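# Restock wall glove dispenser with two boxes from cart

## Task

Take both new glove boxes off the cart and place them in the dispenser's empty slots on the wall, then open the gripper and back the robot away. The cart and pedal bin are movable. The robot must not tip over or be left leaning, or the task counts as failed.

## Robot and tools

Robot: a Hello Robot Stretch 4, one arm only. It has an omni-wheel base, a lift that rides up a mast, an arm that telescopes forward, a three-joint wrist (yaw, pitch, roll) and a two-finger gripper. It stands about 1.6 m tall; the base rim lies within 0.23 m of the base origin. A loose object may occasionally get nudged by something else.

Frames: the base frame sits on the floor below the base centre, x ahead, y to the left, z up. hand_pose is reported in it: the point between the fingers, 0.015 m back from the tips; with all wrist joints at zero its axes line up with the base frame. This printed position may be somewhat off. The odometry frame is the base frame where the scene began; base_odometry counts wheel rotation only, so slip shows up as motion, and heading runs -3.142 to 3.142, left positive.

execute_actions(actions, cameras): actions is a list holding one action or nothing (empty just reports state and pictures). An action may contain "base", "joints" or both, plus optional "pace" and "contact_limits"; alternatively it is {"end_of_arm": "enable_torque"} by itself, which re-powers any wrist or gripper motor that shut down so it holds in place. The parts of one action start at once and may finish at different moments.
- base: exactly one key, an offset measured from where the base last reported itself. translate_m: straight drive in metres, forward positive, -2 to 2. strafe_m: sideways in metres, left positive, -2 to 2. rotate_rad: turn in place in radians, counter-clockwise (left) positive, -3.2 to 3.2.
- joints: absolute targets keyed by name. lift_m 0 to 1.2 m; arm_m 0 to 0.55 m (extension); wrist_yaw_rad -1.134 to 4.276 (0 straight ahead, positive leftward, 3.14 tucked back, past 3.4 the arm may interfere); wrist_pitch_rad -1.117 to 4.259 (0 level, 1.57 pointing down); wrist_roll_rad -1.117 to 4.259 (0 keeps the fingers level, positive turns clockwise as seen from behind the hand); gripper_m 0 to 0.08 m finger gap. Tolerances for counting as reached: lift and arm ±0.004, yaw and roll ±0.02, pitch ±0.05, gripper ±0.002. A joint target past its range is clipped and still run, with a note; any other bad value or unknown key rejects the call entirely.
- pace: "slow", "default", "fast", "max"; base linear speed 0.1/0.3/0.4/0.6 m/s and turning 1/2/3/4 rad/s respectively, further capped once lift_m exceeds 0.2 (down to 0.3 m/s and 1 rad/s at 1.2). One action runs at most 15 s.
- contact_limits: only {"arm_m": value}, 0 (gentlest) to 0.75 (firmest), default 0.5; the arm halts when it pushes harder.
- cameras: list from head_camera, head_left_camera, head_right_camera, wrist_camera, all; omitted or null means all, [] means none.
A part you leave out of an action may still be driving toward an earlier target without status showing it. If any call reports a stop, the rest of that reply's execute_actions, wait and finished_scene calls are skipped.

wait(seconds): 0 to 10 s, nothing new commanded; returns state and images like an empty action.
zoom_image(camera, region): region [x0, y0, x1, y1] in pixels of that camera's most recent full image, origin top-left, max 504x504.
finished_scene(scene): ends the given scene after the last command has been held; irreversible, reports success. Replying with no tool call also ends things.

Cameras: head_camera at the mast top, looking forward and downward (turn the base to look around); head_left_camera and head_right_camera are fisheyes beside it, angled lower, showing base and arm; wrist_camera rides behind the fingers with fingertips near the bottom of its view.

Result lines: base_status and joint_status give how each motion ended: done (for the base, wheels turned the full amount even if slipping), off_target (stopped short, may still push), contact_stop_at_<key> (hit something; lift, arm or wheels then go slack, a slack lift may sag under load), limit_stop_at_<name>, time_out, torque_fault. After those stops the old target is dropped. limit_stop_at_tilt means a lean over 6 degrees; lift, arm and wheels go slack until it eases. limit_stop_at_own_body means a joint nearly hit the robot; you may move it away (risk when pitch below -0.2 with roll below -0.4 or above 4). on_its_own lists things not commanded this call; "held at" is the held target. lidar_m: 12 distances in metres, 30-degree sectors, first straight ahead then counter-clockwise (4th left, 7th rear, 10th right); "-" means nothing or closer than 0.25 m; sees from 0.15 m up, misses glass and thin legs. wrist_depth_mm: 7x7 grid of median depths, 100 to 2000 mm. turned_by_wheels vs turned_by_imu differing over about 0.1 rad signals a bump or slip. base_tilt in degrees, forward and right positive, with a fixed bias up to about 1.5. motor_effort in percent of max, peak in brackets; wheels positive means turning right; a level gripper carrying load shifts wrist_pitch effort.

Gripping: command a gap smaller than the object; once fingers touch, it squeezes only slightly further. A reading staying above the command and off_target signal something held. Gripper effort persistently beyond about 50 shuts the motor off and may drop the object; recover with enable_torque.

Cautions: a good first move is lift_m 0.4 with wrist_yaw_rad 0 to unfold. Avoid driving or turning with over 1 kg held and arm_m above 0.2, especially fast; avoid sustained shoves, particularly with the hand high. Wrist motors fault if pressed hard or holding over about 2.7 kg level. Avoid drops, slams and forceful pushes; finish released and clear, upright.

Each tool is called after "Request:" as name(argument=value, ...), one argument or row to a line, values as JSON.

## Session

Request:
execute_actions(
  actions=[],
)

Scene clock: 0.00 s.
base_odometry: x=+0.000 y=+0.000 heading=+0.000 (m, m, rad; odometry frame)
turned_by_wheels: +0.000 (rad since the last result)
turned_by_imu: +0.000 (rad since the last result)
base_tilt: forward=+0.1 right=+0.0 (deg)
lidar_m: 2.20 1.83 2.55 2.22 2.24 1.79 0.90 0.90 1.07 2.12 2.07 2.47
base_status: not commanded
joint_positions: lift_m=+0.213 arm_m=-0.001 wrist_yaw_rad=+3.057 wrist_pitch_rad=+0.001 wrist_roll_rad=+0.018 gripper_m=+0.040
joint_status: not commanded
motor_effort: lift_m=+20 arm_m=-1 wrist_yaw_rad=-1 wrist_pitch_rad=-9 wrist_roll_rad=-2 gripper_m=+0 wheel_0=+0 wheel_1=-1 wheel_2=+0 (%)
hand_pose: x=-0.0345 y=+0.1052 z=+0.3910 quat_wxyz=(+0.043, +0.000, +0.009, +0.999) (m; base frame)
wrist_depth_mm: 148 150 1430 1863 1983 - - / - 149 1078 1756 1921 - - / - 126 202 1808 1983 - - / 108 146 242 1808 1863 - - / 145 991 1098 1808 1983 - - / 946 1008 1078 1464 1808 1921 1756 / 976 1025 111 1118 135 1182 1118
pictures: head_camera, head_left_camera, head_right_camera, wrist_camera
Images, in order (width x height): head_camera 420x560, head_left_camera 420x672, head_right_camera 420x672, wrist_camera 616x392.

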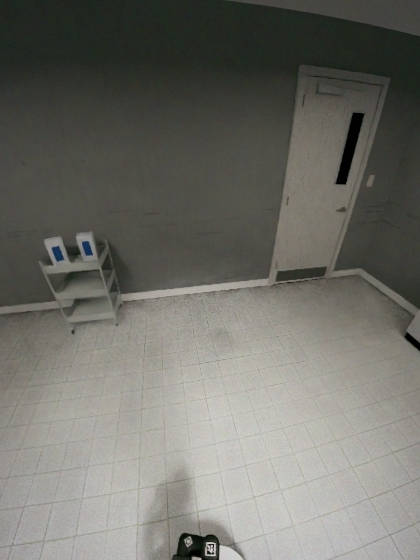

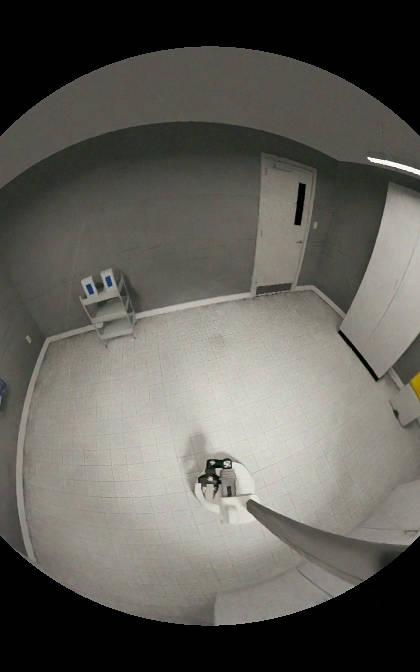

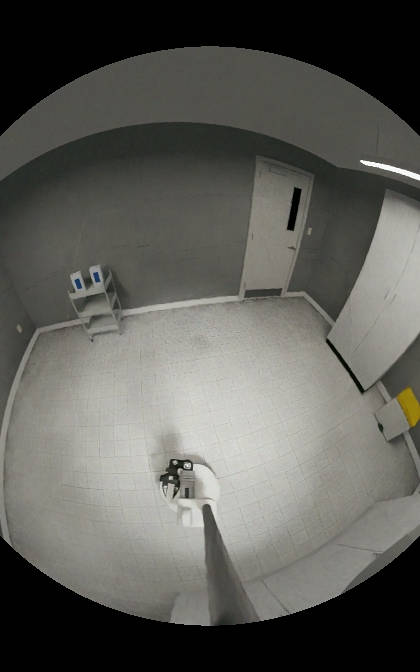

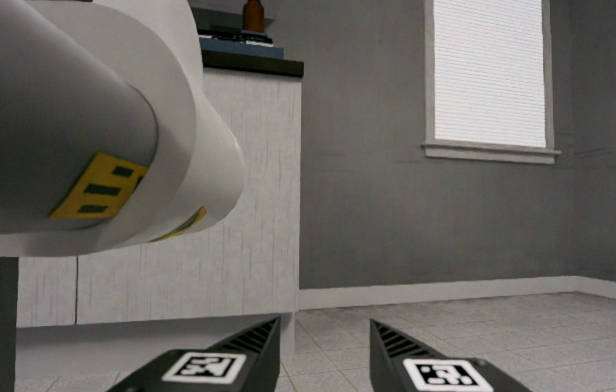

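Something blue on the left wall.

Request:
execute_actions(
  actions=[
    {"base":{"rotate_rad":1.4},"joints":{"lift_m":0.8,"wrist_yaw_rad":0,"gripper_m":0.08},"pace":"fast"},
  ],
)

Scene clock: 7.87 s.
base_odometry: x=+0.000 y=+0.000 heading=+1.400 (m, m, rad; odometry frame)
turned_by_wheels: +1.400 (rad since the last result)
turned_by_imu: +1.371 (rad since the last result)
base_tilt: forward=+0.0 right=+0.1 (deg)
lidar_m: 2.23 2.20 1.96 0.93 0.92 1.01 1.50 2.07 2.20 2.24 1.83 1.91
base_status: done
joint_positions: lift_m=+0.800 arm_m=-0.001 wrist_yaw_rad=+0.001 wrist_pitch_rad=+0.001 wrist_roll_rad=+0.018 gripper_m=+0.080
joint_status: all done
motor_effort: lift_m=+22(24) arm_m=-1(1) wrist_yaw_rad=-2(9) wrist_pitch_rad=-9(9) wrist_roll_rad=-3(1) gripper_m=+2(3) wheel_0=+1(10) wheel_1=+0(12) wheel_2=+2(10) (%)
hand_pose: x=+0.3827 y=-0.0873 z=+0.9777 quat_wxyz=(+1.000, +0.009, +0.001, +0.000) (m; base frame)
wrist_depth_mm: 1756 1921 - - - - - / 1808 1921 - - - - - / 1756 1983 - - - - - / 1756 1863 - - - - - / 1708 1863 - - - - - / 1756 1863 - - - - - / 1708 110 141 - - 125 1983
pictures: head_camera, head_left_camera, head_right_camera, wrist_camera
Images, in order (width x height): head_camera 420x560, head_left_camera 420x672, head_right_camera 420x672, wrist_camera 616x392.

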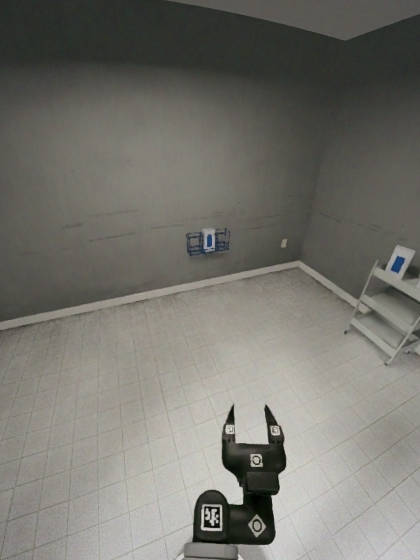

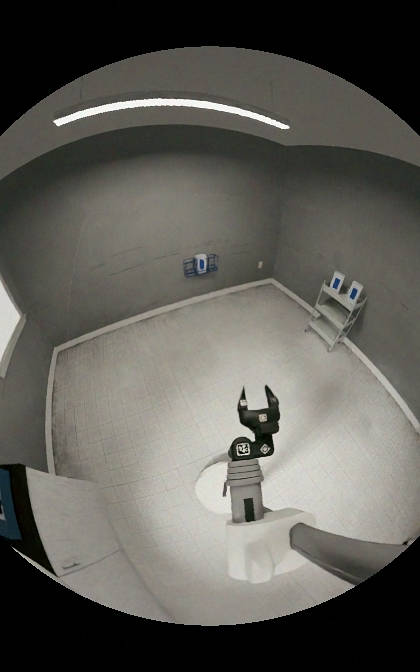

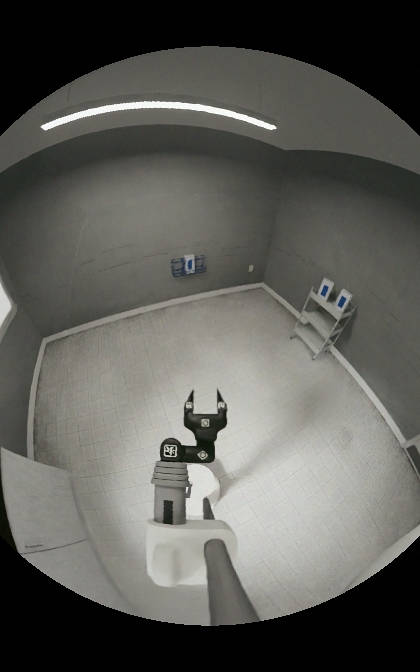

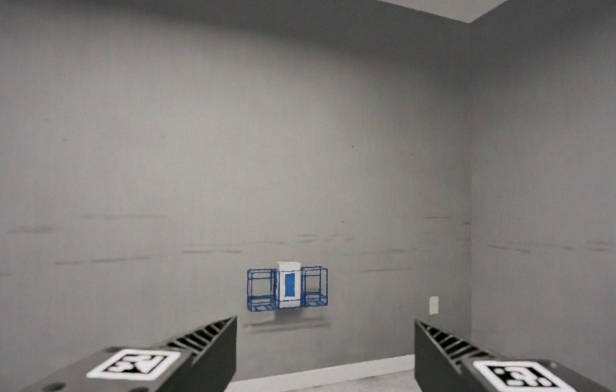

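Request:
execute_actions(
  actions=[
    {"base":{"rotate_rad":-1.18},"joints":{"lift_m":0.7},"pace":"fast"},
  ],
  cameras=[],
)

Request:
execute_actions(
  actions=[
    {"base":{"strafe_m":0.8},"pace":"fast"},
  ],
  cameras=[],
)

Request:
execute_actions(
  actions=[
    {"base":{"translate_m":0.8},"pace":"fast"},
  ],
)

Scene clock: 19.30 s.
base_odometry: x=+0.000 y=+0.000 heading=+0.221 (m, m, rad; odometry frame)
turned_by_wheels: -1.180 (rad since the last result)
turned_by_imu: -1.156 (rad since the last result)
base_tilt: forward=+0.2 right=+0.1 (deg)
lidar_m: 2.19 1.84 2.24 2.22 2.21 0.97 0.92 0.95 1.28 2.06 2.12 2.29
base_status: done
joint_positions: lift_m=+0.700 arm_m=-0.001 wrist_yaw_rad=+0.000 wrist_pitch_rad=+0.001 wrist_roll_rad=+0.018 gripper_m=+0.080
joint_status: all done
motor_effort: lift_m=+18(20) arm_m=-1(1) wrist_yaw_rad=-1(2) wrist_pitch_rad=-9(9) wrist_roll_rad=-1(1) gripper_m=+2(3) wheel_0=+1(8) wheel_1=+3(10) wheel_2=+1(10) (%)
hand_pose: x=+0.3827 y=-0.0874 z=+0.8780 quat_wxyz=(+1.000, +0.009, +0.001, +0.000) (m; base frame)
wrist_depth_mm: - - - - - - 1983 / - - - - - - 1983 / - - - - 1983 - 1983 / - - - 1983 - 1921 1983 / - 1708 - - - 1983 1983 / - 1921 - 1983 1983 - - / - 110 141 1983 1983 125 1863
pictures: none
No camera images: the call's "cameras" was empty. Leave "cameras" out to get every camera's image.

Scene clock: 22.50 s.
base_odometry: x=-0.175 y=+0.781 heading=+0.221 (m, m, rad; odometry frame)
turned_by_wheels: +0.000 (rad since the last result)
turned_by_imu: +0.001 (rad since the last result)
base_tilt: forward=-0.1 right=+0.2 (deg)
lidar_m: 1.75 2.05 1.45 1.40 1.47 1.60 1.54 1.03 1.29 2.85 2.94 2.27
base_status: done
joint_positions: lift_m=+0.700 arm_m=-0.001 wrist_yaw_rad=+0.000 wrist_pitch_rad=+0.001 wrist_roll_rad=+0.018 gripper_m=+0.080
joint_status: not commanded
motor_effort: lift_m=+19(18) arm_m=-1(1) wrist_yaw_rad=-2(1) wrist_pitch_rad=-9(9) wrist_roll_rad=-3(1) gripper_m=+2(2) wheel_0=+0(14) wheel_1=+2(15) wheel_2=+0(2) (%)
hand_pose: x=+0.3827 y=-0.0874 z=+0.8780 quat_wxyz=(+1.000, +0.009, +0.001, +0.000) (m; base frame)
wrist_depth_mm: 1983 - - - - - - / 1983 - - - 1983 - - / - - - - - - - / - - 1983 - - 1983 1921 / - - - 1661 1983 1921 - / 1921 - 1921 1921 1983 - 1983 / 1983 110 140 1921 - 125 1983
pictures: none
No camera images: the call's "cameras" was empty. Leave "cameras" out to get every camera's image.

Scene clock: 25.87 s.
base_odometry: x=+0.605 y=+0.956 heading=+0.221 (m, m, rad; odometry frame)
turned_by_wheels: +0.000 (rad since the last result)
turned_by_imu: +0.000 (rad since the last result)
base_tilt: forward=+0.1 right=-0.1 (deg)
lidar_m: 0.94 1.45 1.47 1.32 1.48 2.03 1.80 1.79 2.46 2.82 2.00 1.42
base_status: done
joint_positions: lift_m=+0.700 arm_m=-0.001 wrist_yaw_rad=+0.000 wrist_pitch_rad=+0.001 wrist_roll_rad=+0.018 gripper_m=+0.080
joint_status: not commanded
motor_effort: lift_m=+18(18) arm_m=-1(1) wrist_yaw_rad=+0(1) wrist_pitch_rad=-9(9) wrist_roll_rad=-1(1) gripper_m=+2(2) wheel_0=+0(8) wheel_1=+2(12) wheel_2=+1(12) (%)
hand_pose: x=+0.3827 y=-0.0874 z=+0.8780 quat_wxyz=(+1.000, +0.009, +0.001, +0.000) (m; base frame)
wrist_depth_mm: 1255 1255 1255 1229 1182 1205 1182 / 1255 1205 1255 1205 1205 1160 1182 / 1229 1229 1182 1205 1205 1182 1182 / 1255 1182 1205 1205 1182 1205 1182 / 1229 1205 866 891 1182 1182 1160 / 1229 1205 842 878 1182 1160 1160 / 1205 110 141 1078 1042 125 1160
pictures: head_camera, head_left_camera, head_right_camera, wrist_camera
Images, in order (width x height): head_camera 420x560, head_left_camera 420x672, head_right_camera 420x672, wrist_camera 616x392.

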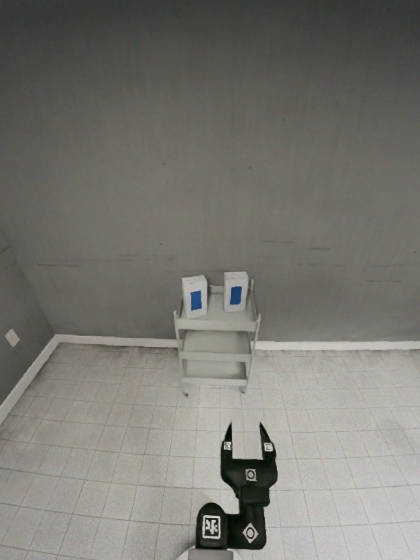

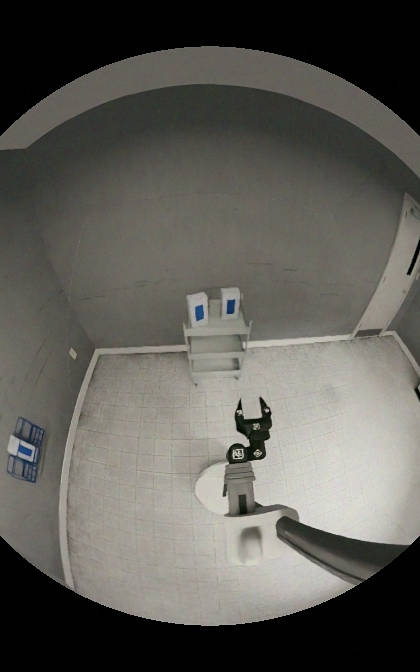

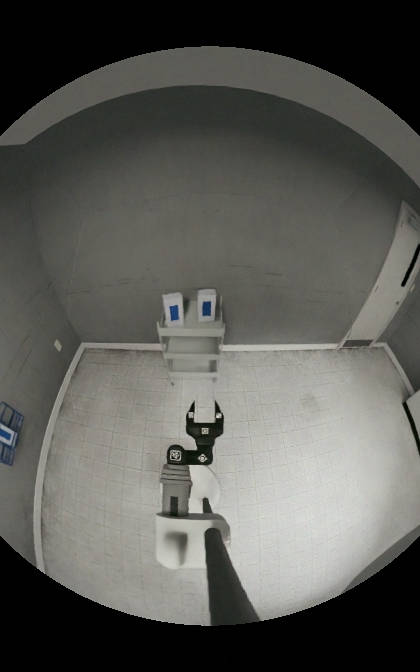

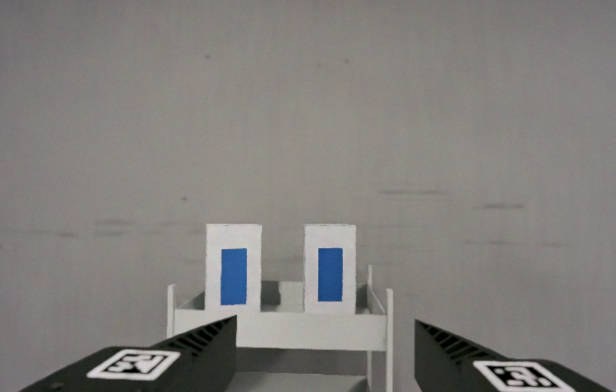

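Request:
execute_actions(
  actions=[
    {"base":{"translate_m":0.5},"joints":{"lift_m":1.15,"wrist_pitch_rad":1.57,"wrist_roll_rad":1.57,"arm_m":0.3},"pace":"fast"},
  ],
)

Scene clock: 33.63 s.
base_odometry: x=+1.093 y=+1.066 heading=+0.222 (m, m, rad; odometry frame)
turned_by_wheels: +0.001 (rad since the last result)
turned_by_imu: +0.000 (rad since the last result)
base_tilt: forward=+0.0 right=+0.0 (deg)
lidar_m: 0.46 0.48 1.28 1.38 1.38 2.02 2.28 2.30 2.96 2.85 1.28 0.47
base_status: done
joint_positions: lift_m=+1.150 arm_m=+0.299 wrist_yaw_rad=+0.000 wrist_pitch_rad=+1.570 wrist_roll_rad=+1.570 gripper_m=+0.080
joint_status: all done
motor_effort: lift_m=+22(25) arm_m=+6(8) wrist_yaw_rad=-1(1) wrist_pitch_rad=+1(7) wrist_roll_rad=+0(5) gripper_m=+1(1) wheel_0=+0(7) wheel_1=+4(10) wheel_2=+4(12) (%)
hand_pose: x=+0.4701 y=-0.0874 z=+1.1154 quat_wxyz=(+0.501, +0.500, +0.500, -0.499) (m; base frame)
wrist_depth_mm: 569 831 1336 1308 1308 1281 1308 / 569 842 1336 1366 1281 1308 1281 / 574 842 1308 1281 1281 1281 1255 / 580 394 615 603 1255 1255 1255 / 569 375 564 597 1255 1025 1025 / 574 373 603 597 1255 1008 1205 / 580 110 141 603 1255 124 1255
pictures: head_camera, head_left_camera, head_right_camera, wrist_camera
Images, in order (width x height): head_camera 420x560, head_left_camera 420x672, head_right_camera 420x672, wrist_camera 616x392.

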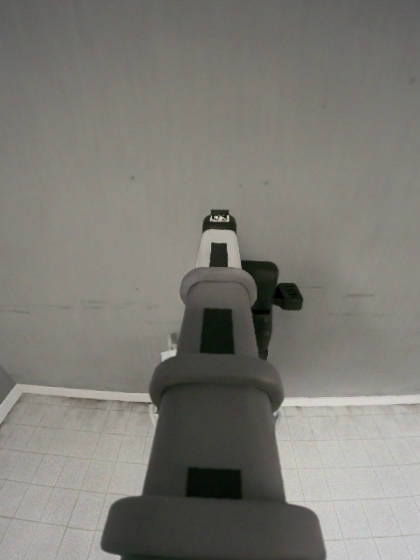

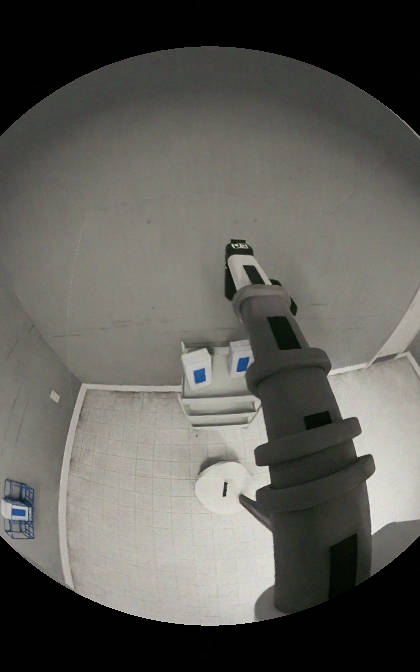

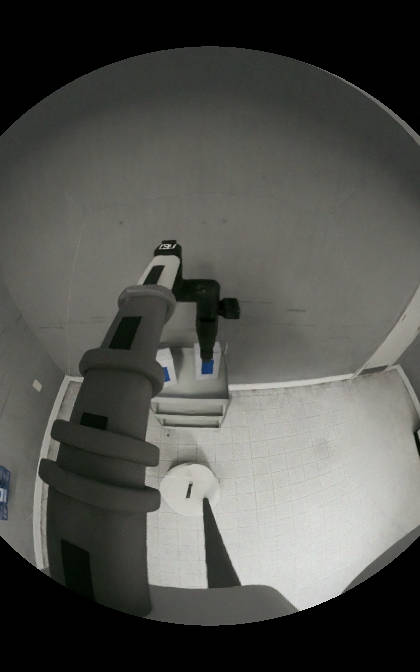

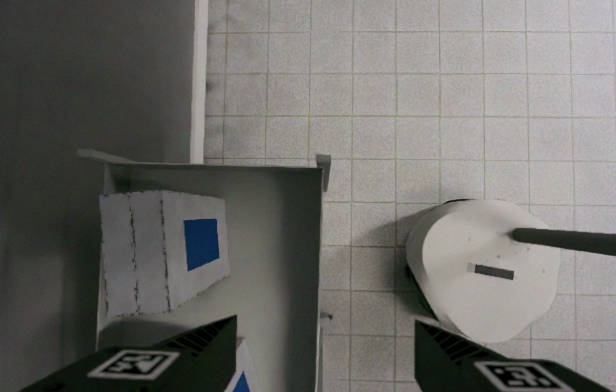

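Request:
execute_actions(
  actions=[
    {"joints":{"arm_m":0.48}},
  ],
  cameras=[],
)

Request:
execute_actions(
  actions=[
    {"joints":{"lift_m":1.0}},
  ],
)

Scene clock: 44.03 s.
base_odometry: x=+1.093 y=+1.066 heading=+0.222 (m, m, rad; odometry frame)
turned_by_wheels: +0.000 (rad since the last result)
turned_by_imu: +0.000 (rad since the last result)
base_tilt: forward=+0.1 right=+0.0 (deg)
lidar_m: 0.46 0.47 1.24 1.39 1.40 2.03 2.28 2.31 2.93 2.84 1.29 0.48
base_status: not commanded
joint_positions: lift_m=+1.150 arm_m=+0.479 wrist_yaw_rad=+0.000 wrist_pitch_rad=+1.570 wrist_roll_rad=+1.570 gripper_m=+0.080
joint_status: all done
motor_effort: lift_m=+22(22) arm_m=+7(7) wrist_yaw_rad=+0(1) wrist_pitch_rad=+0(1) wrist_roll_rad=-1(1) gripper_m=+1(1) wheel_0=+0(0) wheel_1=+4(4) wheel_2=+3(3) (%)
hand_pose: x=+0.6499 y=-0.0874 z=+1.1154 quat_wxyz=(+0.500, +0.500, +0.500, -0.500) (m; base frame)
wrist_depth_mm: 336 496 917 1336 1281 1281 1308 / 336 500 904 1281 1281 1281 1255 / 340 496 904 1281 1308 1281 1255 / 340 500 683 609 603 1229 1255 / 342 508 615 364 603 1042 1025 / 343 504 609 359 597 1138 1025 / 340 110 140 597 580 124 1229
pictures: none
No camera images: the call's "cameras" was empty. Leave "cameras" out to get every camera's image.

Scene clock: 45.73 s.
base_odometry: x=+1.093 y=+1.066 heading=+0.222 (m, m, rad; odometry frame)
turned_by_wheels: +0.000 (rad since the last result)
turned_by_imu: +0.000 (rad since the last result)
base_tilt: forward=+0.0 right=+0.0 (deg)
lidar_m: 0.45 0.47 1.26 1.40 1.39 2.03 2.28 2.31 2.94 2.86 1.30 0.48
base_status: not commanded
joint_positions: lift_m=+1.000 arm_m=+0.479 wrist_yaw_rad=+0.000 wrist_pitch_rad=+1.570 wrist_roll_rad=+1.570 gripper_m=+0.080
joint_status: all done
motor_effort: lift_m=+17(20) arm_m=+7(7) wrist_yaw_rad=+0(0) wrist_pitch_rad=+0(1) wrist_roll_rad=+0(1) gripper_m=+2(1) wheel_0=+0(0) wheel_1=+4(4) wheel_2=+3(3) (%)
hand_pose: x=+0.6499 y=-0.0874 z=+0.9658 quat_wxyz=(+0.500, +0.500, +0.500, -0.500) (m; base frame)
wrist_depth_mm: 338 496 904 1138 1138 1118 1138 / 340 496 904 1138 1138 1118 1098 / 340 469 683 1118 1098 1118 1118 / 342 500 459 216 452 449 1078 / 340 508 436 214 452 445 878 / 342 500 433 213 445 442 866 / 340 110 140 211 439 124 878
pictures: head_camera, head_left_camera, head_right_camera, wrist_camera
Images, in order (width x height): head_camera 420x560, head_left_camera 420x672, head_right_camera 420x672, wrist_camera 616x392.

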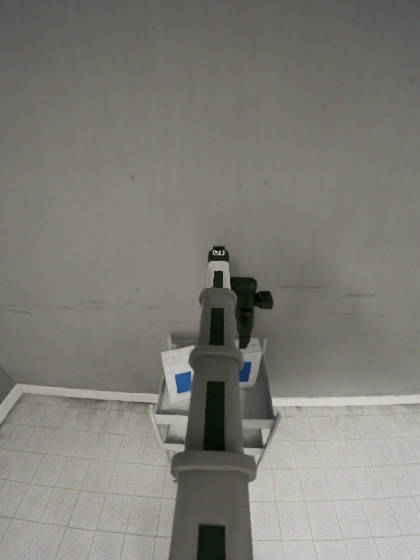

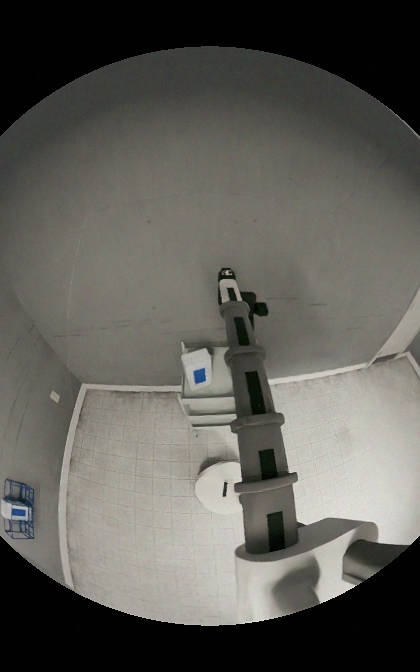

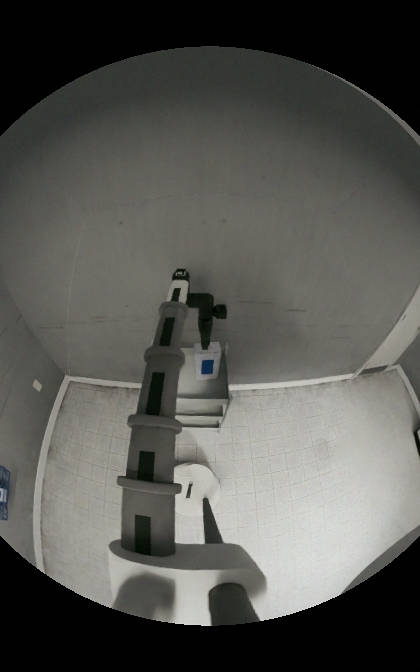

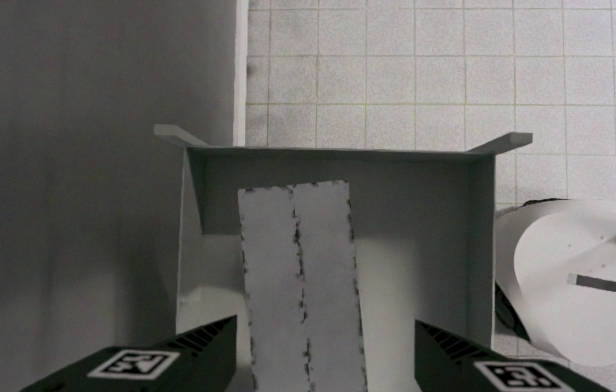

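Request:
execute_actions(
  actions=[
    {"joints":{"arm_m":0.49,"wrist_roll_rad":1.5,"lift_m":0.96}},
  ],
  cameras=["wrist_camera"],
)

Request:
execute_actions(
  actions=[
    {"joints":{"lift_m":0.92},"pace":"slow"},
  ],
  cameras=["wrist_camera","head_right_camera"],
)

Scene clock: 55.77 s.
base_odometry: x=+1.093 y=+1.066 heading=+0.222 (m, m, rad; odometry frame)
turned_by_wheels: +0.000 (rad since the last result)
turned_by_imu: +0.000 (rad since the last result)
base_tilt: forward=+0.0 right=+0.1 (deg)
lidar_m: 0.45 0.48 1.25 1.38 1.40 2.03 2.29 2.30 2.94 2.84 1.29 0.48
base_status: not commanded
joint_positions: lift_m=+0.960 arm_m=+0.489 wrist_yaw_rad=+0.000 wrist_pitch_rad=+1.570 wrist_roll_rad=+1.500 gripper_m=+0.080
joint_status: all done
motor_effort: lift_m=+18(17) arm_m=+7(7) wrist_yaw_rad=+0(1) wrist_pitch_rad=-1(1) wrist_roll_rad=-2(4) gripper_m=+2(1) wheel_0=+0(0) wheel_1=+3(4) wheel_2=+3(3) (%)
hand_pose: x=+0.6599 y=-0.0874 z=+0.9257 quat_wxyz=(+0.518, +0.482, +0.517, -0.482) (m; base frame)
wrist_depth_mm: 306 439 768 1098 1118 1098 1078 / 310 445 809 1078 1098 1078 1078 / 317 462 421 418 1098 1060 1060 / 324 473 421 176 407 407 1060 / 327 480 413 175 407 407 831 / 332 462 413 173 402 404 831 / 336 110 141 172 171 125 831
pictures: wrist_camera
Images, in order (width x height): wrist_camera 616x392.

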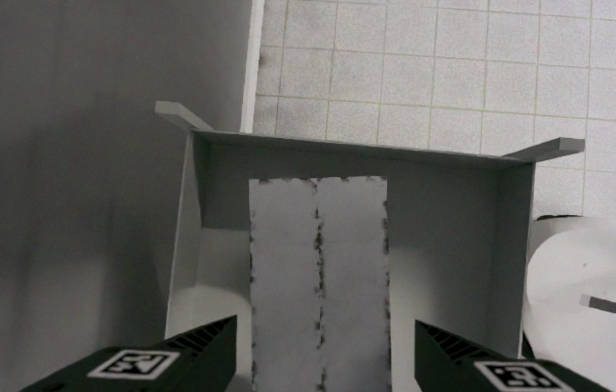

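Scene clock: 56.93 s.
base_odometry: x=+1.093 y=+1.066 heading=+0.222 (m, m, rad; odometry frame)
turned_by_wheels: +0.000 (rad since the last result)
turned_by_imu: +0.000 (rad since the last result)
base_tilt: forward=-0.1 right=+0.1 (deg)
lidar_m: 0.46 0.49 1.24 1.38 1.40 2.03 2.26 2.31 2.94 2.84 1.29 0.46
base_status: not commanded
joint_positions: lift_m=+0.920 arm_m=+0.489 wrist_yaw_rad=+0.000 wrist_pitch_rad=+1.570 wrist_roll_rad=+1.500 gripper_m=+0.080
joint_status: all done
motor_effort: lift_m=+17(17) arm_m=+7(7) wrist_yaw_rad=-1(1) wrist_pitch_rad=-1(0) wrist_roll_rad=-3(2) gripper_m=+1(2) wheel_0=+0(0) wheel_1=+4(3) wheel_2=+3(3) (%)
hand_pose: x=+0.6599 y=-0.0874 z=+0.8858 quat_wxyz=(+0.518, +0.482, +0.517, -0.482) (m; base frame)
wrist_depth_mm: 309 442 768 1078 1060 1042 1042 / 310 421 809 1042 1060 1042 1060 / 315 433 375 377 375 1025 1025 / 322 442 351 135 135 370 820 / 327 427 368 134 134 364 798 / 332 433 158 133 132 364 798 / 336 110 134 133 132 124 798
pictures: head_right_camera, wrist_camera
Images, in order (width x height): head_right_camera 420x672, wrist_camera 616x392.

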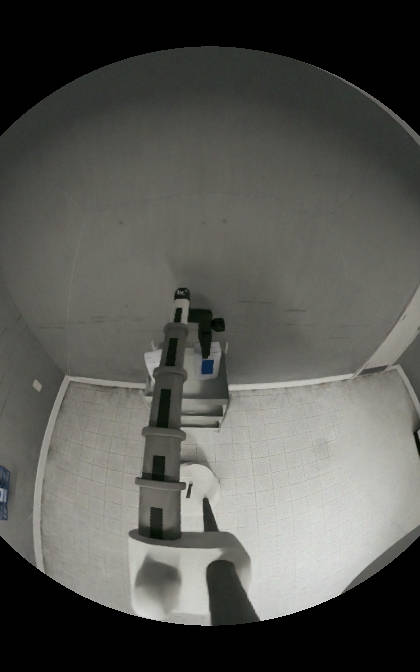

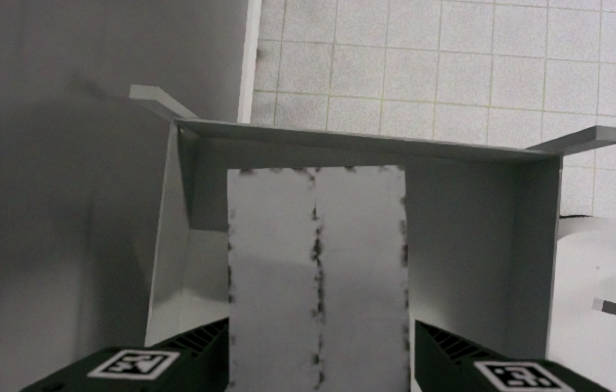

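Request:
execute_actions(
  actions=[
    {"joints":{"gripper_m":0.04}},
  ],
  cameras=[],
)

Request:
execute_actions(
  actions=[
    {"joints":{"lift_m":1.19}},
  ],
  cameras=["wrist_camera"],
)

Request:
execute_actions(
  actions=[
    {"joints":{"arm_m":0.15,"wrist_roll_rad":1.57},"base":{"translate_m":-0.5}},
  ],
  cameras=[],
)

Request:
execute_actions(
  actions=[
    {"joints":{"lift_m":1.0},"base":{"rotate_rad":1.6}},
  ],
  cameras=[],
)

Request:
execute_actions(
  actions=[
    {"base":{"translate_m":0.7}},
  ],
)

Scene clock: 66.50 s.
base_odometry: x=+1.093 y=+1.066 heading=+0.222 (m, m, rad; odometry frame)
turned_by_wheels: +0.000 (rad since the last result)
turned_by_imu: +0.000 (rad since the last result)
base_tilt: forward=+0.1 right=+0.1 (deg)
lidar_m: 0.45 0.50 1.25 1.38 1.39 2.04 2.29 2.31 2.96 2.85 1.30 0.48
base_status: not commanded
joint_positions: lift_m=+0.920 arm_m=+0.489 wrist_yaw_rad=+0.000 wrist_pitch_rad=+1.570 wrist_roll_rad=+1.500 gripper_m=+0.060
joint_status: gripper_m off_target (ended at +0.060, target +0.040)
on_its_own: gripper_m is held at +0.056, not at your +0.040, by its contact guard: the fingers met something
motor_effort: lift_m=+17(17) arm_m=+7(7) wrist_yaw_rad=-2(1) wrist_pitch_rad=+1(1) wrist_roll_rad=-3(3) gripper_m=-31(30) wheel_0=+0(0) wheel_1=+4(4) wheel_2=+3(3) (%)
hand_pose: x=+0.6600 y=-0.0874 z=+0.8858 quat_wxyz=(+0.518, +0.482, +0.517, -0.482) (m; base frame)
wrist_depth_mm: 307 436 768 1078 1078 1025 1060 / 312 418 798 1060 1060 1025 1042 / 315 436 382 377 375 1025 1008 / 322 442 353 135 135 368 574 / 327 424 377 134 133 364 788 / 332 433 375 134 132 364 778 / 336 355 132 132 131 135 788
pictures: none
No camera images: the call's "cameras" was empty. Leave "cameras" out to get every camera's image.

Scene clock: 68.67 s.
base_odometry: x=+1.093 y=+1.066 heading=+0.222 (m, m, rad; odometry frame)
turned_by_wheels: +0.000 (rad since the last result)
turned_by_imu: +0.000 (rad since the last result)
base_tilt: forward=+0.0 right=+0.1 (deg)
lidar_m: 0.45 0.48 1.26 1.38 1.39 2.03 2.87 2.33 2.95 2.85 1.30 0.48
base_status: not commanded
joint_positions: lift_m=+1.190 arm_m=+0.489 wrist_yaw_rad=+0.000 wrist_pitch_rad=+1.570 wrist_roll_rad=+1.500 gripper_m=+0.060
joint_status: all done
on_its_own: gripper_m is held at +0.056, not at your +0.040, by its contact guard: the fingers met something
motor_effort: lift_m=+25(27) arm_m=+7(7) wrist_yaw_rad=-1(1) wrist_pitch_rad=+0(2) wrist_roll_rad=-2(3) gripper_m=-29(29) wheel_0=+0(0) wheel_1=+4(4) wheel_2=+3(3) (%)
hand_pose: x=+0.6600 y=-0.0874 z=+1.1552 quat_wxyz=(+0.518, +0.482, +0.517, -0.482) (m; base frame)
wrist_depth_mm: 309 439 768 1366 1336 1336 1308 / 315 449 809 1336 1366 1366 1308 / 315 462 759 1308 1336 1255 1308 / 322 473 699 137 136 1281 1281 / 329 488 668 135 135 1078 1060 / 332 496 691 135 133 1098 1060 / 340 418 132 133 132 135 1229
pictures: wrist_camera
Images, in order (width x height): wrist_camera 616x392.

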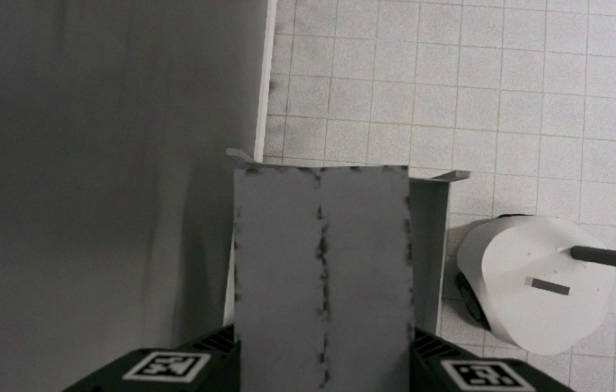

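Scene clock: 71.80 s.
base_odometry: x=+0.605 y=+0.956 heading=+0.221 (m, m, rad; odometry frame)
turned_by_wheels: -0.001 (rad since the last result)
turned_by_imu: +0.000 (rad since the last result)
base_tilt: forward=+0.1 right=+0.1 (deg)
lidar_m: 0.26 1.43 1.51 1.33 1.51 2.02 2.35 1.80 2.46 2.83 2.01 0.28
base_status: done
joint_positions: lift_m=+1.190 arm_m=+0.151 wrist_yaw_rad=+0.000 wrist_pitch_rad=+1.570 wrist_roll_rad=+1.570 gripper_m=+0.060
joint_status: all done
on_its_own: gripper_m is held at +0.056, not at your +0.040, by its contact guard: the fingers met something
motor_effort: lift_m=+24(25) arm_m=-7(7) wrist_yaw_rad=+0(1) wrist_pitch_rad=-2(3) wrist_roll_rad=+0(1) gripper_m=-29(29) wheel_0=-2(7) wheel_1=-4(11) wheel_2=-1(12) (%)
hand_pose: x=+0.3222 y=-0.0874 z=+1.1552 quat_wxyz=(+0.500, +0.500, +0.500, -0.500) (m; base frame)
wrist_depth_mm: 1397 1366 1366 1397 1336 1366 1336 / 1366 1397 1366 1336 1366 1336 1308 / 1366 1366 1336 1336 1308 1281 1281 / 946 1366 1336 137 137 1308 1281 / 960 1366 1336 136 135 1098 1281 / 931 1336 1366 135 134 1255 1281 / 1336 1308 132 133 132 135 1255
pictures: none
No camera images: the call's "cameras" was empty. Leave "cameras" out to get every camera's image.

Scene clock: 74.63 s.
base_odometry: x=+0.605 y=+0.956 heading=+1.820 (m, m, rad; odometry frame)
turned_by_wheels: +1.599 (rad since the last result)
turned_by_imu: +1.566 (rad since the last result)
base_tilt: forward=+0.0 right=+0.1 (deg)
lidar_m: 0.27 1.46 2.04 1.81 1.81 2.50 2.86 1.96 1.43 0.94 1.45 0.28
base_status: done
joint_positions: lift_m=+1.000 arm_m=+0.151 wrist_yaw_rad=+0.000 wrist_pitch_rad=+1.570 wrist_roll_rad=+1.570 gripper_m=+0.060
joint_status: all done
on_its_own: gripper_m is held at +0.056, not at your +0.040, by its contact guard: the fingers met something
motor_effort: lift_m=+20(23) arm_m=-6(6) wrist_yaw_rad=+0(0) wrist_pitch_rad=+0(1) wrist_roll_rad=-1(1) gripper_m=-29(29) wheel_0=-2(7) wheel_1=-6(8) wheel_2=-1(5) (%)
hand_pose: x=+0.3223 y=-0.0874 z=+0.9655 quat_wxyz=(+0.500, +0.500, +0.500, -0.500) (m; base frame)
wrist_depth_mm: 1182 1182 1182 1160 1160 1118 1138 / 1205 1182 1160 1160 1138 1098 1118 / 1182 1160 1160 1138 1138 1118 1098 / 1160 1160 1138 138 137 1098 1118 / 1160 1138 1118 136 135 891 1098 / 1160 1138 1138 135 134 878 1078 / 1138 1118 132 133 132 135 1078
pictures: none
No camera images: the call's "cameras" was empty. Leave "cameras" out to get every camera's image.

Scene clock: 78.47 s.
base_odometry: x=+0.432 y=+1.634 heading=+1.821 (m, m, rad; odometry frame)
turned_by_wheels: +0.001 (rad since the last result)
turned_by_imu: +0.000 (rad since the last result)
base_tilt: forward=+0.1 right=+0.0 (deg)
lidar_m: 0.28 0.66 1.04 2.31 2.10 2.52 3.81 1.96 1.08 1.37 1.01 0.29
base_status: done
joint_positions: lift_m=+1.000 arm_m=+0.151 wrist_yaw_rad=+0.000 wrist_pitch_rad=+1.570 wrist_roll_rad=+1.570 gripper_m=+0.060
joint_status: not commanded
on_its_own: gripper_m is held at +0.056, not at your +0.040, by its contact guard: the fingers met something
motor_effort: lift_m=+20(21) arm_m=-7(6) wrist_yaw_rad=-2(1) wrist_pitch_rad=+0(0) wrist_roll_rad=-1(1) gripper_m=-29(30) wheel_0=+2(6) wheel_1=+4(9) wheel_2=+0(11) (%)
hand_pose: x=+0.3222 y=-0.0874 z=+0.9655 quat_wxyz=(+0.500, +0.500, +0.500, -0.500) (m; base frame)
wrist_depth_mm: 530 778 1160 1160 1160 1160 1098 / 535 778 1160 1160 1138 1138 1118 / 535 750 1138 1160 1138 1118 1118 / 525 715 1160 138 136 1098 1078 / 473 809 1138 136 135 891 1098 / 439 723 1098 135 134 891 1078 / 492 512 132 133 132 135 1078
pictures: head_camera, head_left_camera, head_right_camera, wrist_camera
Images, in order (width x height): head_camera 420x560, head_left_camera 420x672, head_right_camera 420x672, wrist_camera 616x392.

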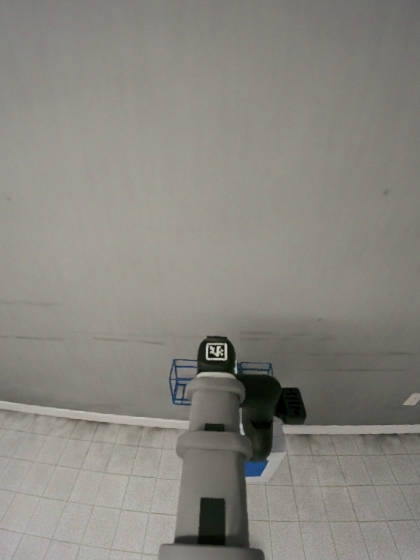

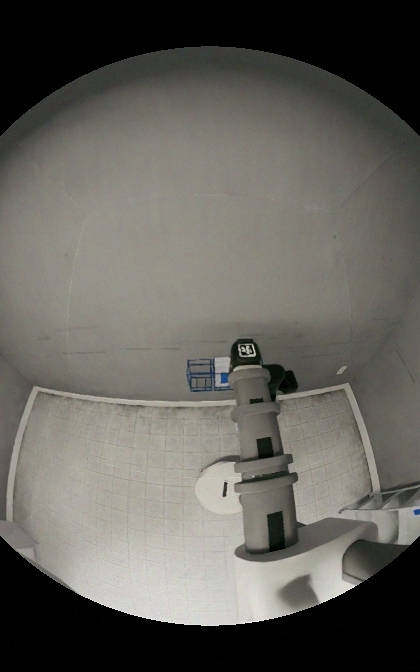

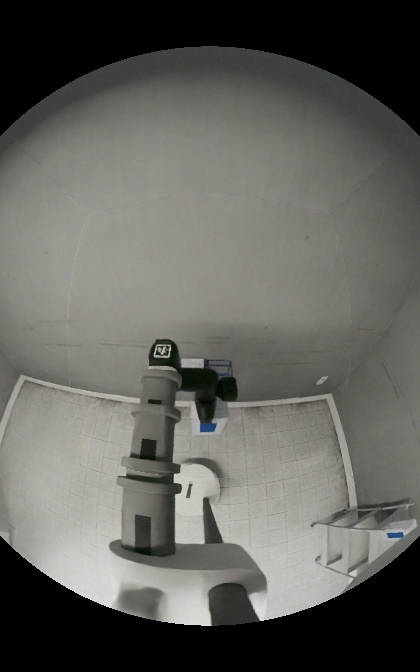

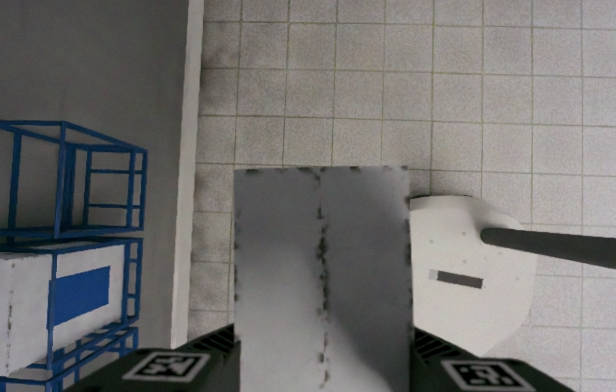

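Request:
execute_actions(
  actions=[
    {"base":{"rotate_rad":-0.04}},
  ],
  cameras=[],
)

Request:
execute_actions(
  actions=[
    {"base":{"strafe_m":-0.045},"joints":{"arm_m":0.4}},
  ],
)

Scene clock: 91.63 s.
base_odometry: x=+0.432 y=+1.634 heading=+1.781 (m, m, rad; odometry frame)
turned_by_wheels: -0.039 (rad since the last result)
turned_by_imu: -0.039 (rad since the last result)
base_tilt: forward=-0.1 right=+0.1 (deg)
lidar_m: 0.28 0.65 1.01 2.31 2.08 2.40 3.75 2.05 1.08 1.39 1.05 0.29
base_status: done
joint_positions: lift_m=+1.000 arm_m=+0.151 wrist_yaw_rad=+0.000 wrist_pitch_rad=+1.570 wrist_roll_rad=+1.570 gripper_m=+0.060
joint_status: not commanded
on_its_own: gripper_m is held at +0.056, not at your +0.040, by its contact guard: the fingers met something
motor_effort: lift_m=+21(20) arm_m=-6(6) wrist_yaw_rad=+1(0) wrist_pitch_rad=+0(0) wrist_roll_rad=-2(0) gripper_m=-29(27) wheel_0=+1(4) wheel_1=+4(6) wheel_2=+2(2) (%)
hand_pose: x=+0.3222 y=-0.0874 z=+0.9655 quat_wxyz=(+0.500, +0.500, +0.500, -0.500) (m; base frame)
wrist_depth_mm: 549 809 1160 1138 1138 1138 1118 / 554 820 1182 1138 1160 1138 1098 / 521 831 1160 1118 1138 1138 1078 / 554 820 1118 137 137 1098 1098 / 525 798 1098 136 135 891 1098 / 439 809 1138 135 134 891 1060 / 439 530 132 133 132 135 1078
pictures: none
No camera images: the call's "cameras" was empty. Leave "cameras" out to get every camera's image.

Scene clock: 93.50 s.
base_odometry: x=+0.476 y=+1.644 heading=+1.781 (m, m, rad; odometry frame)
turned_by_wheels: +0.000 (rad since the last result)
turned_by_imu: -0.001 (rad since the last result)
base_tilt: forward=+0.1 right=+0.2 (deg)
lidar_m: 0.52 0.63 1.01 2.35 2.13 2.47 3.77 2.02 1.03 1.34 1.08 0.54
base_status: done
joint_positions: lift_m=+1.000 arm_m=+0.399 wrist_yaw_rad=+0.000 wrist_pitch_rad=+1.570 wrist_roll_rad=+1.570 gripper_m=+0.060
joint_status: all done
on_its_own: gripper_m is held at +0.056, not at your +0.040, by its contact guard: the fingers met something
motor_effort: lift_m=+20(20) arm_m=+6(8) wrist_yaw_rad=-1(1) wrist_pitch_rad=+0(2) wrist_roll_rad=-2(2) gripper_m=-29(28) wheel_0=+0(10) wheel_1=-4(11) wheel_2=+0(1) (%)
hand_pose: x=+0.5700 y=-0.0874 z=+0.9655 quat_wxyz=(+0.501, +0.500, +0.500, -0.499) (m; base frame)
wrist_depth_mm: 229 338 634 1160 1138 1118 1138 / 229 338 634 1182 1138 1138 1118 / 229 340 634 1138 1118 1138 1098 / 231 336 462 137 136 1138 1078 / 229 338 508 135 135 891 878 / 229 334 415 134 134 891 866 / 229 279 133 133 132 135 866
pictures: head_camera, head_left_camera, head_right_camera, wrist_camera
Images, in order (width x height): head_camera 420x560, head_left_camera 420x672, head_right_camera 420x672, wrist_camera 616x392.

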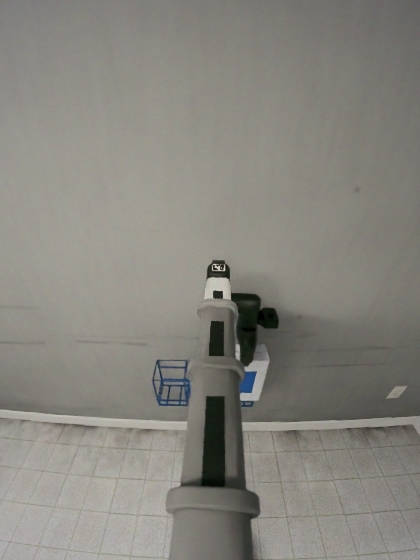

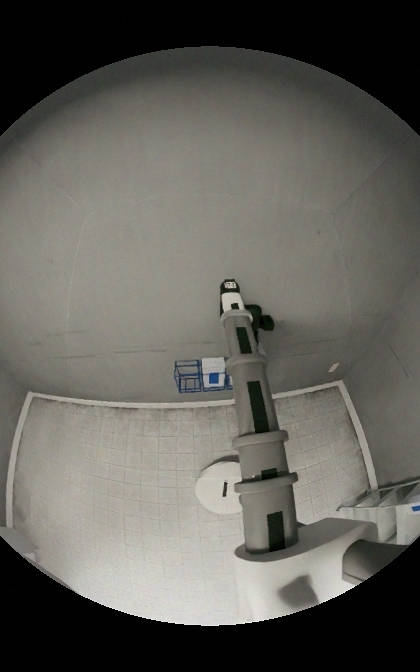

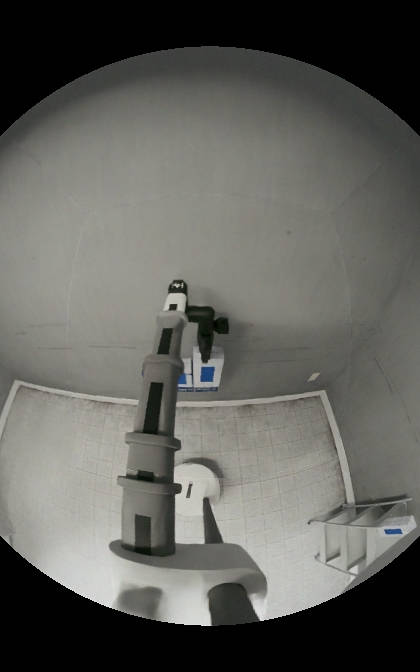

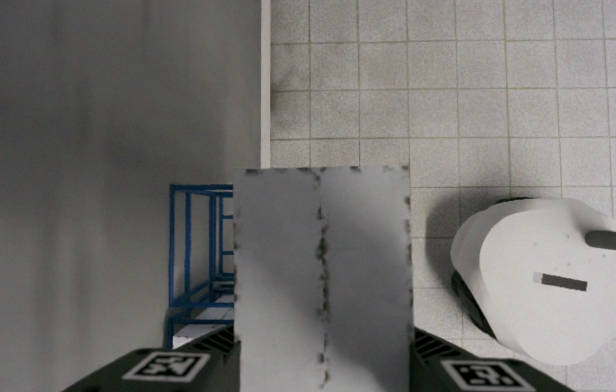

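Request:
execute_actions(
  actions=[
    {"joints":{"arm_m":0.51},"pace":"slow","contact_limits":{"arm_m":0.2}},
  ],
)

Scene clock: 105.97 s.
base_odometry: x=+0.476 y=+1.644 heading=+1.781 (m, m, rad; odometry frame)
turned_by_wheels: +0.000 (rad since the last result)
turned_by_imu: +0.000 (rad since the last result)
base_tilt: forward=+0.0 right=+0.1 (deg)
lidar_m: 0.62 0.64 1.01 2.35 2.14 2.47 3.75 1.99 1.02 1.34 1.05 0.66
base_status: not commanded
joint_positions: lift_m=+1.000 arm_m=+0.508 wrist_yaw_rad=-0.008 wrist_pitch_rad=+1.580 wrist_roll_rad=+1.569 gripper_m=+0.060
joint_status: all done
on_its_own: gripper_m is held at +0.056, not at your +0.040, by its contact guard: the fingers met something; wrist_yaw_rad is at rest, and its effort (+21) is outside its rest range (-13 to +13); wrist_pitch_rad is at rest, and its effort (-30) is outside its rest range (-23 to +23)
motor_effort: lift_m=+20(20) arm_m=+14(14) wrist_yaw_rad=+21(22) wrist_pitch_rad=-30(30) wrist_roll_rad=+2(0) gripper_m=-28(29) wheel_0=+2(1) wheel_1=-2(4) wheel_2=-2(2) (%)
contact_limits: arm_m 0.2
hand_pose: x=+0.6758 y=-0.0874 z=+0.9655 quat_wxyz=(+0.496, +0.499, +0.501, -0.504) (m; base frame)
wrist_depth_mm: 106 139 265 1138 1138 1118 1118 / 106 139 265 1138 1098 1118 1118 / 106 139 264 1118 1118 1118 1098 / 106 138 209 138 137 1098 1078 / 106 138 207 136 135 1098 891 / 105 137 206 135 134 1098 878 / 102 113 132 133 132 135 1098
pictures: head_camera, head_left_camera, head_right_camera, wrist_camera
Images, in order (width x height): head_camera 420x560, head_left_camera 420x672, head_right_camera 420x672, wrist_camera 616x392.

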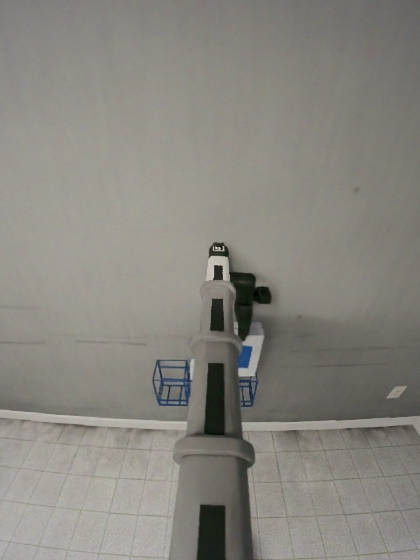

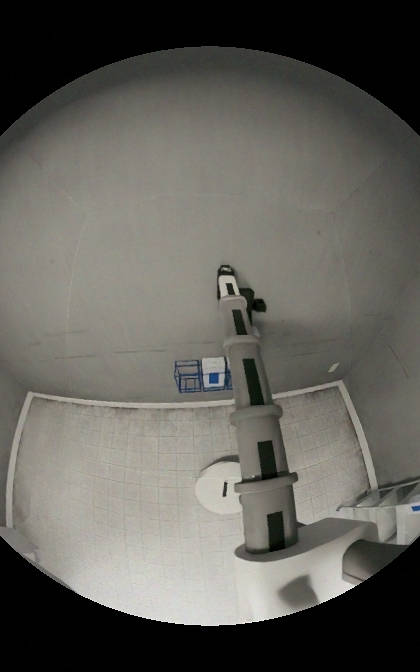

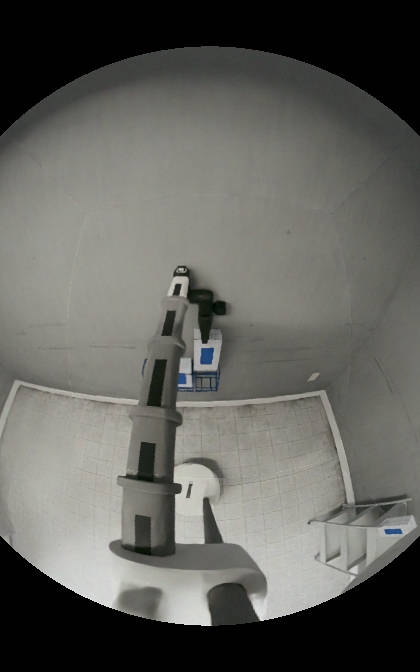

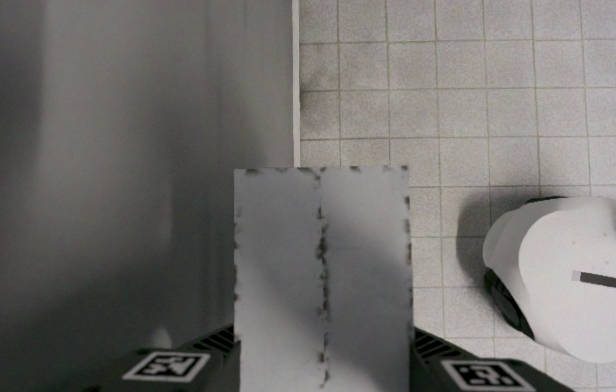

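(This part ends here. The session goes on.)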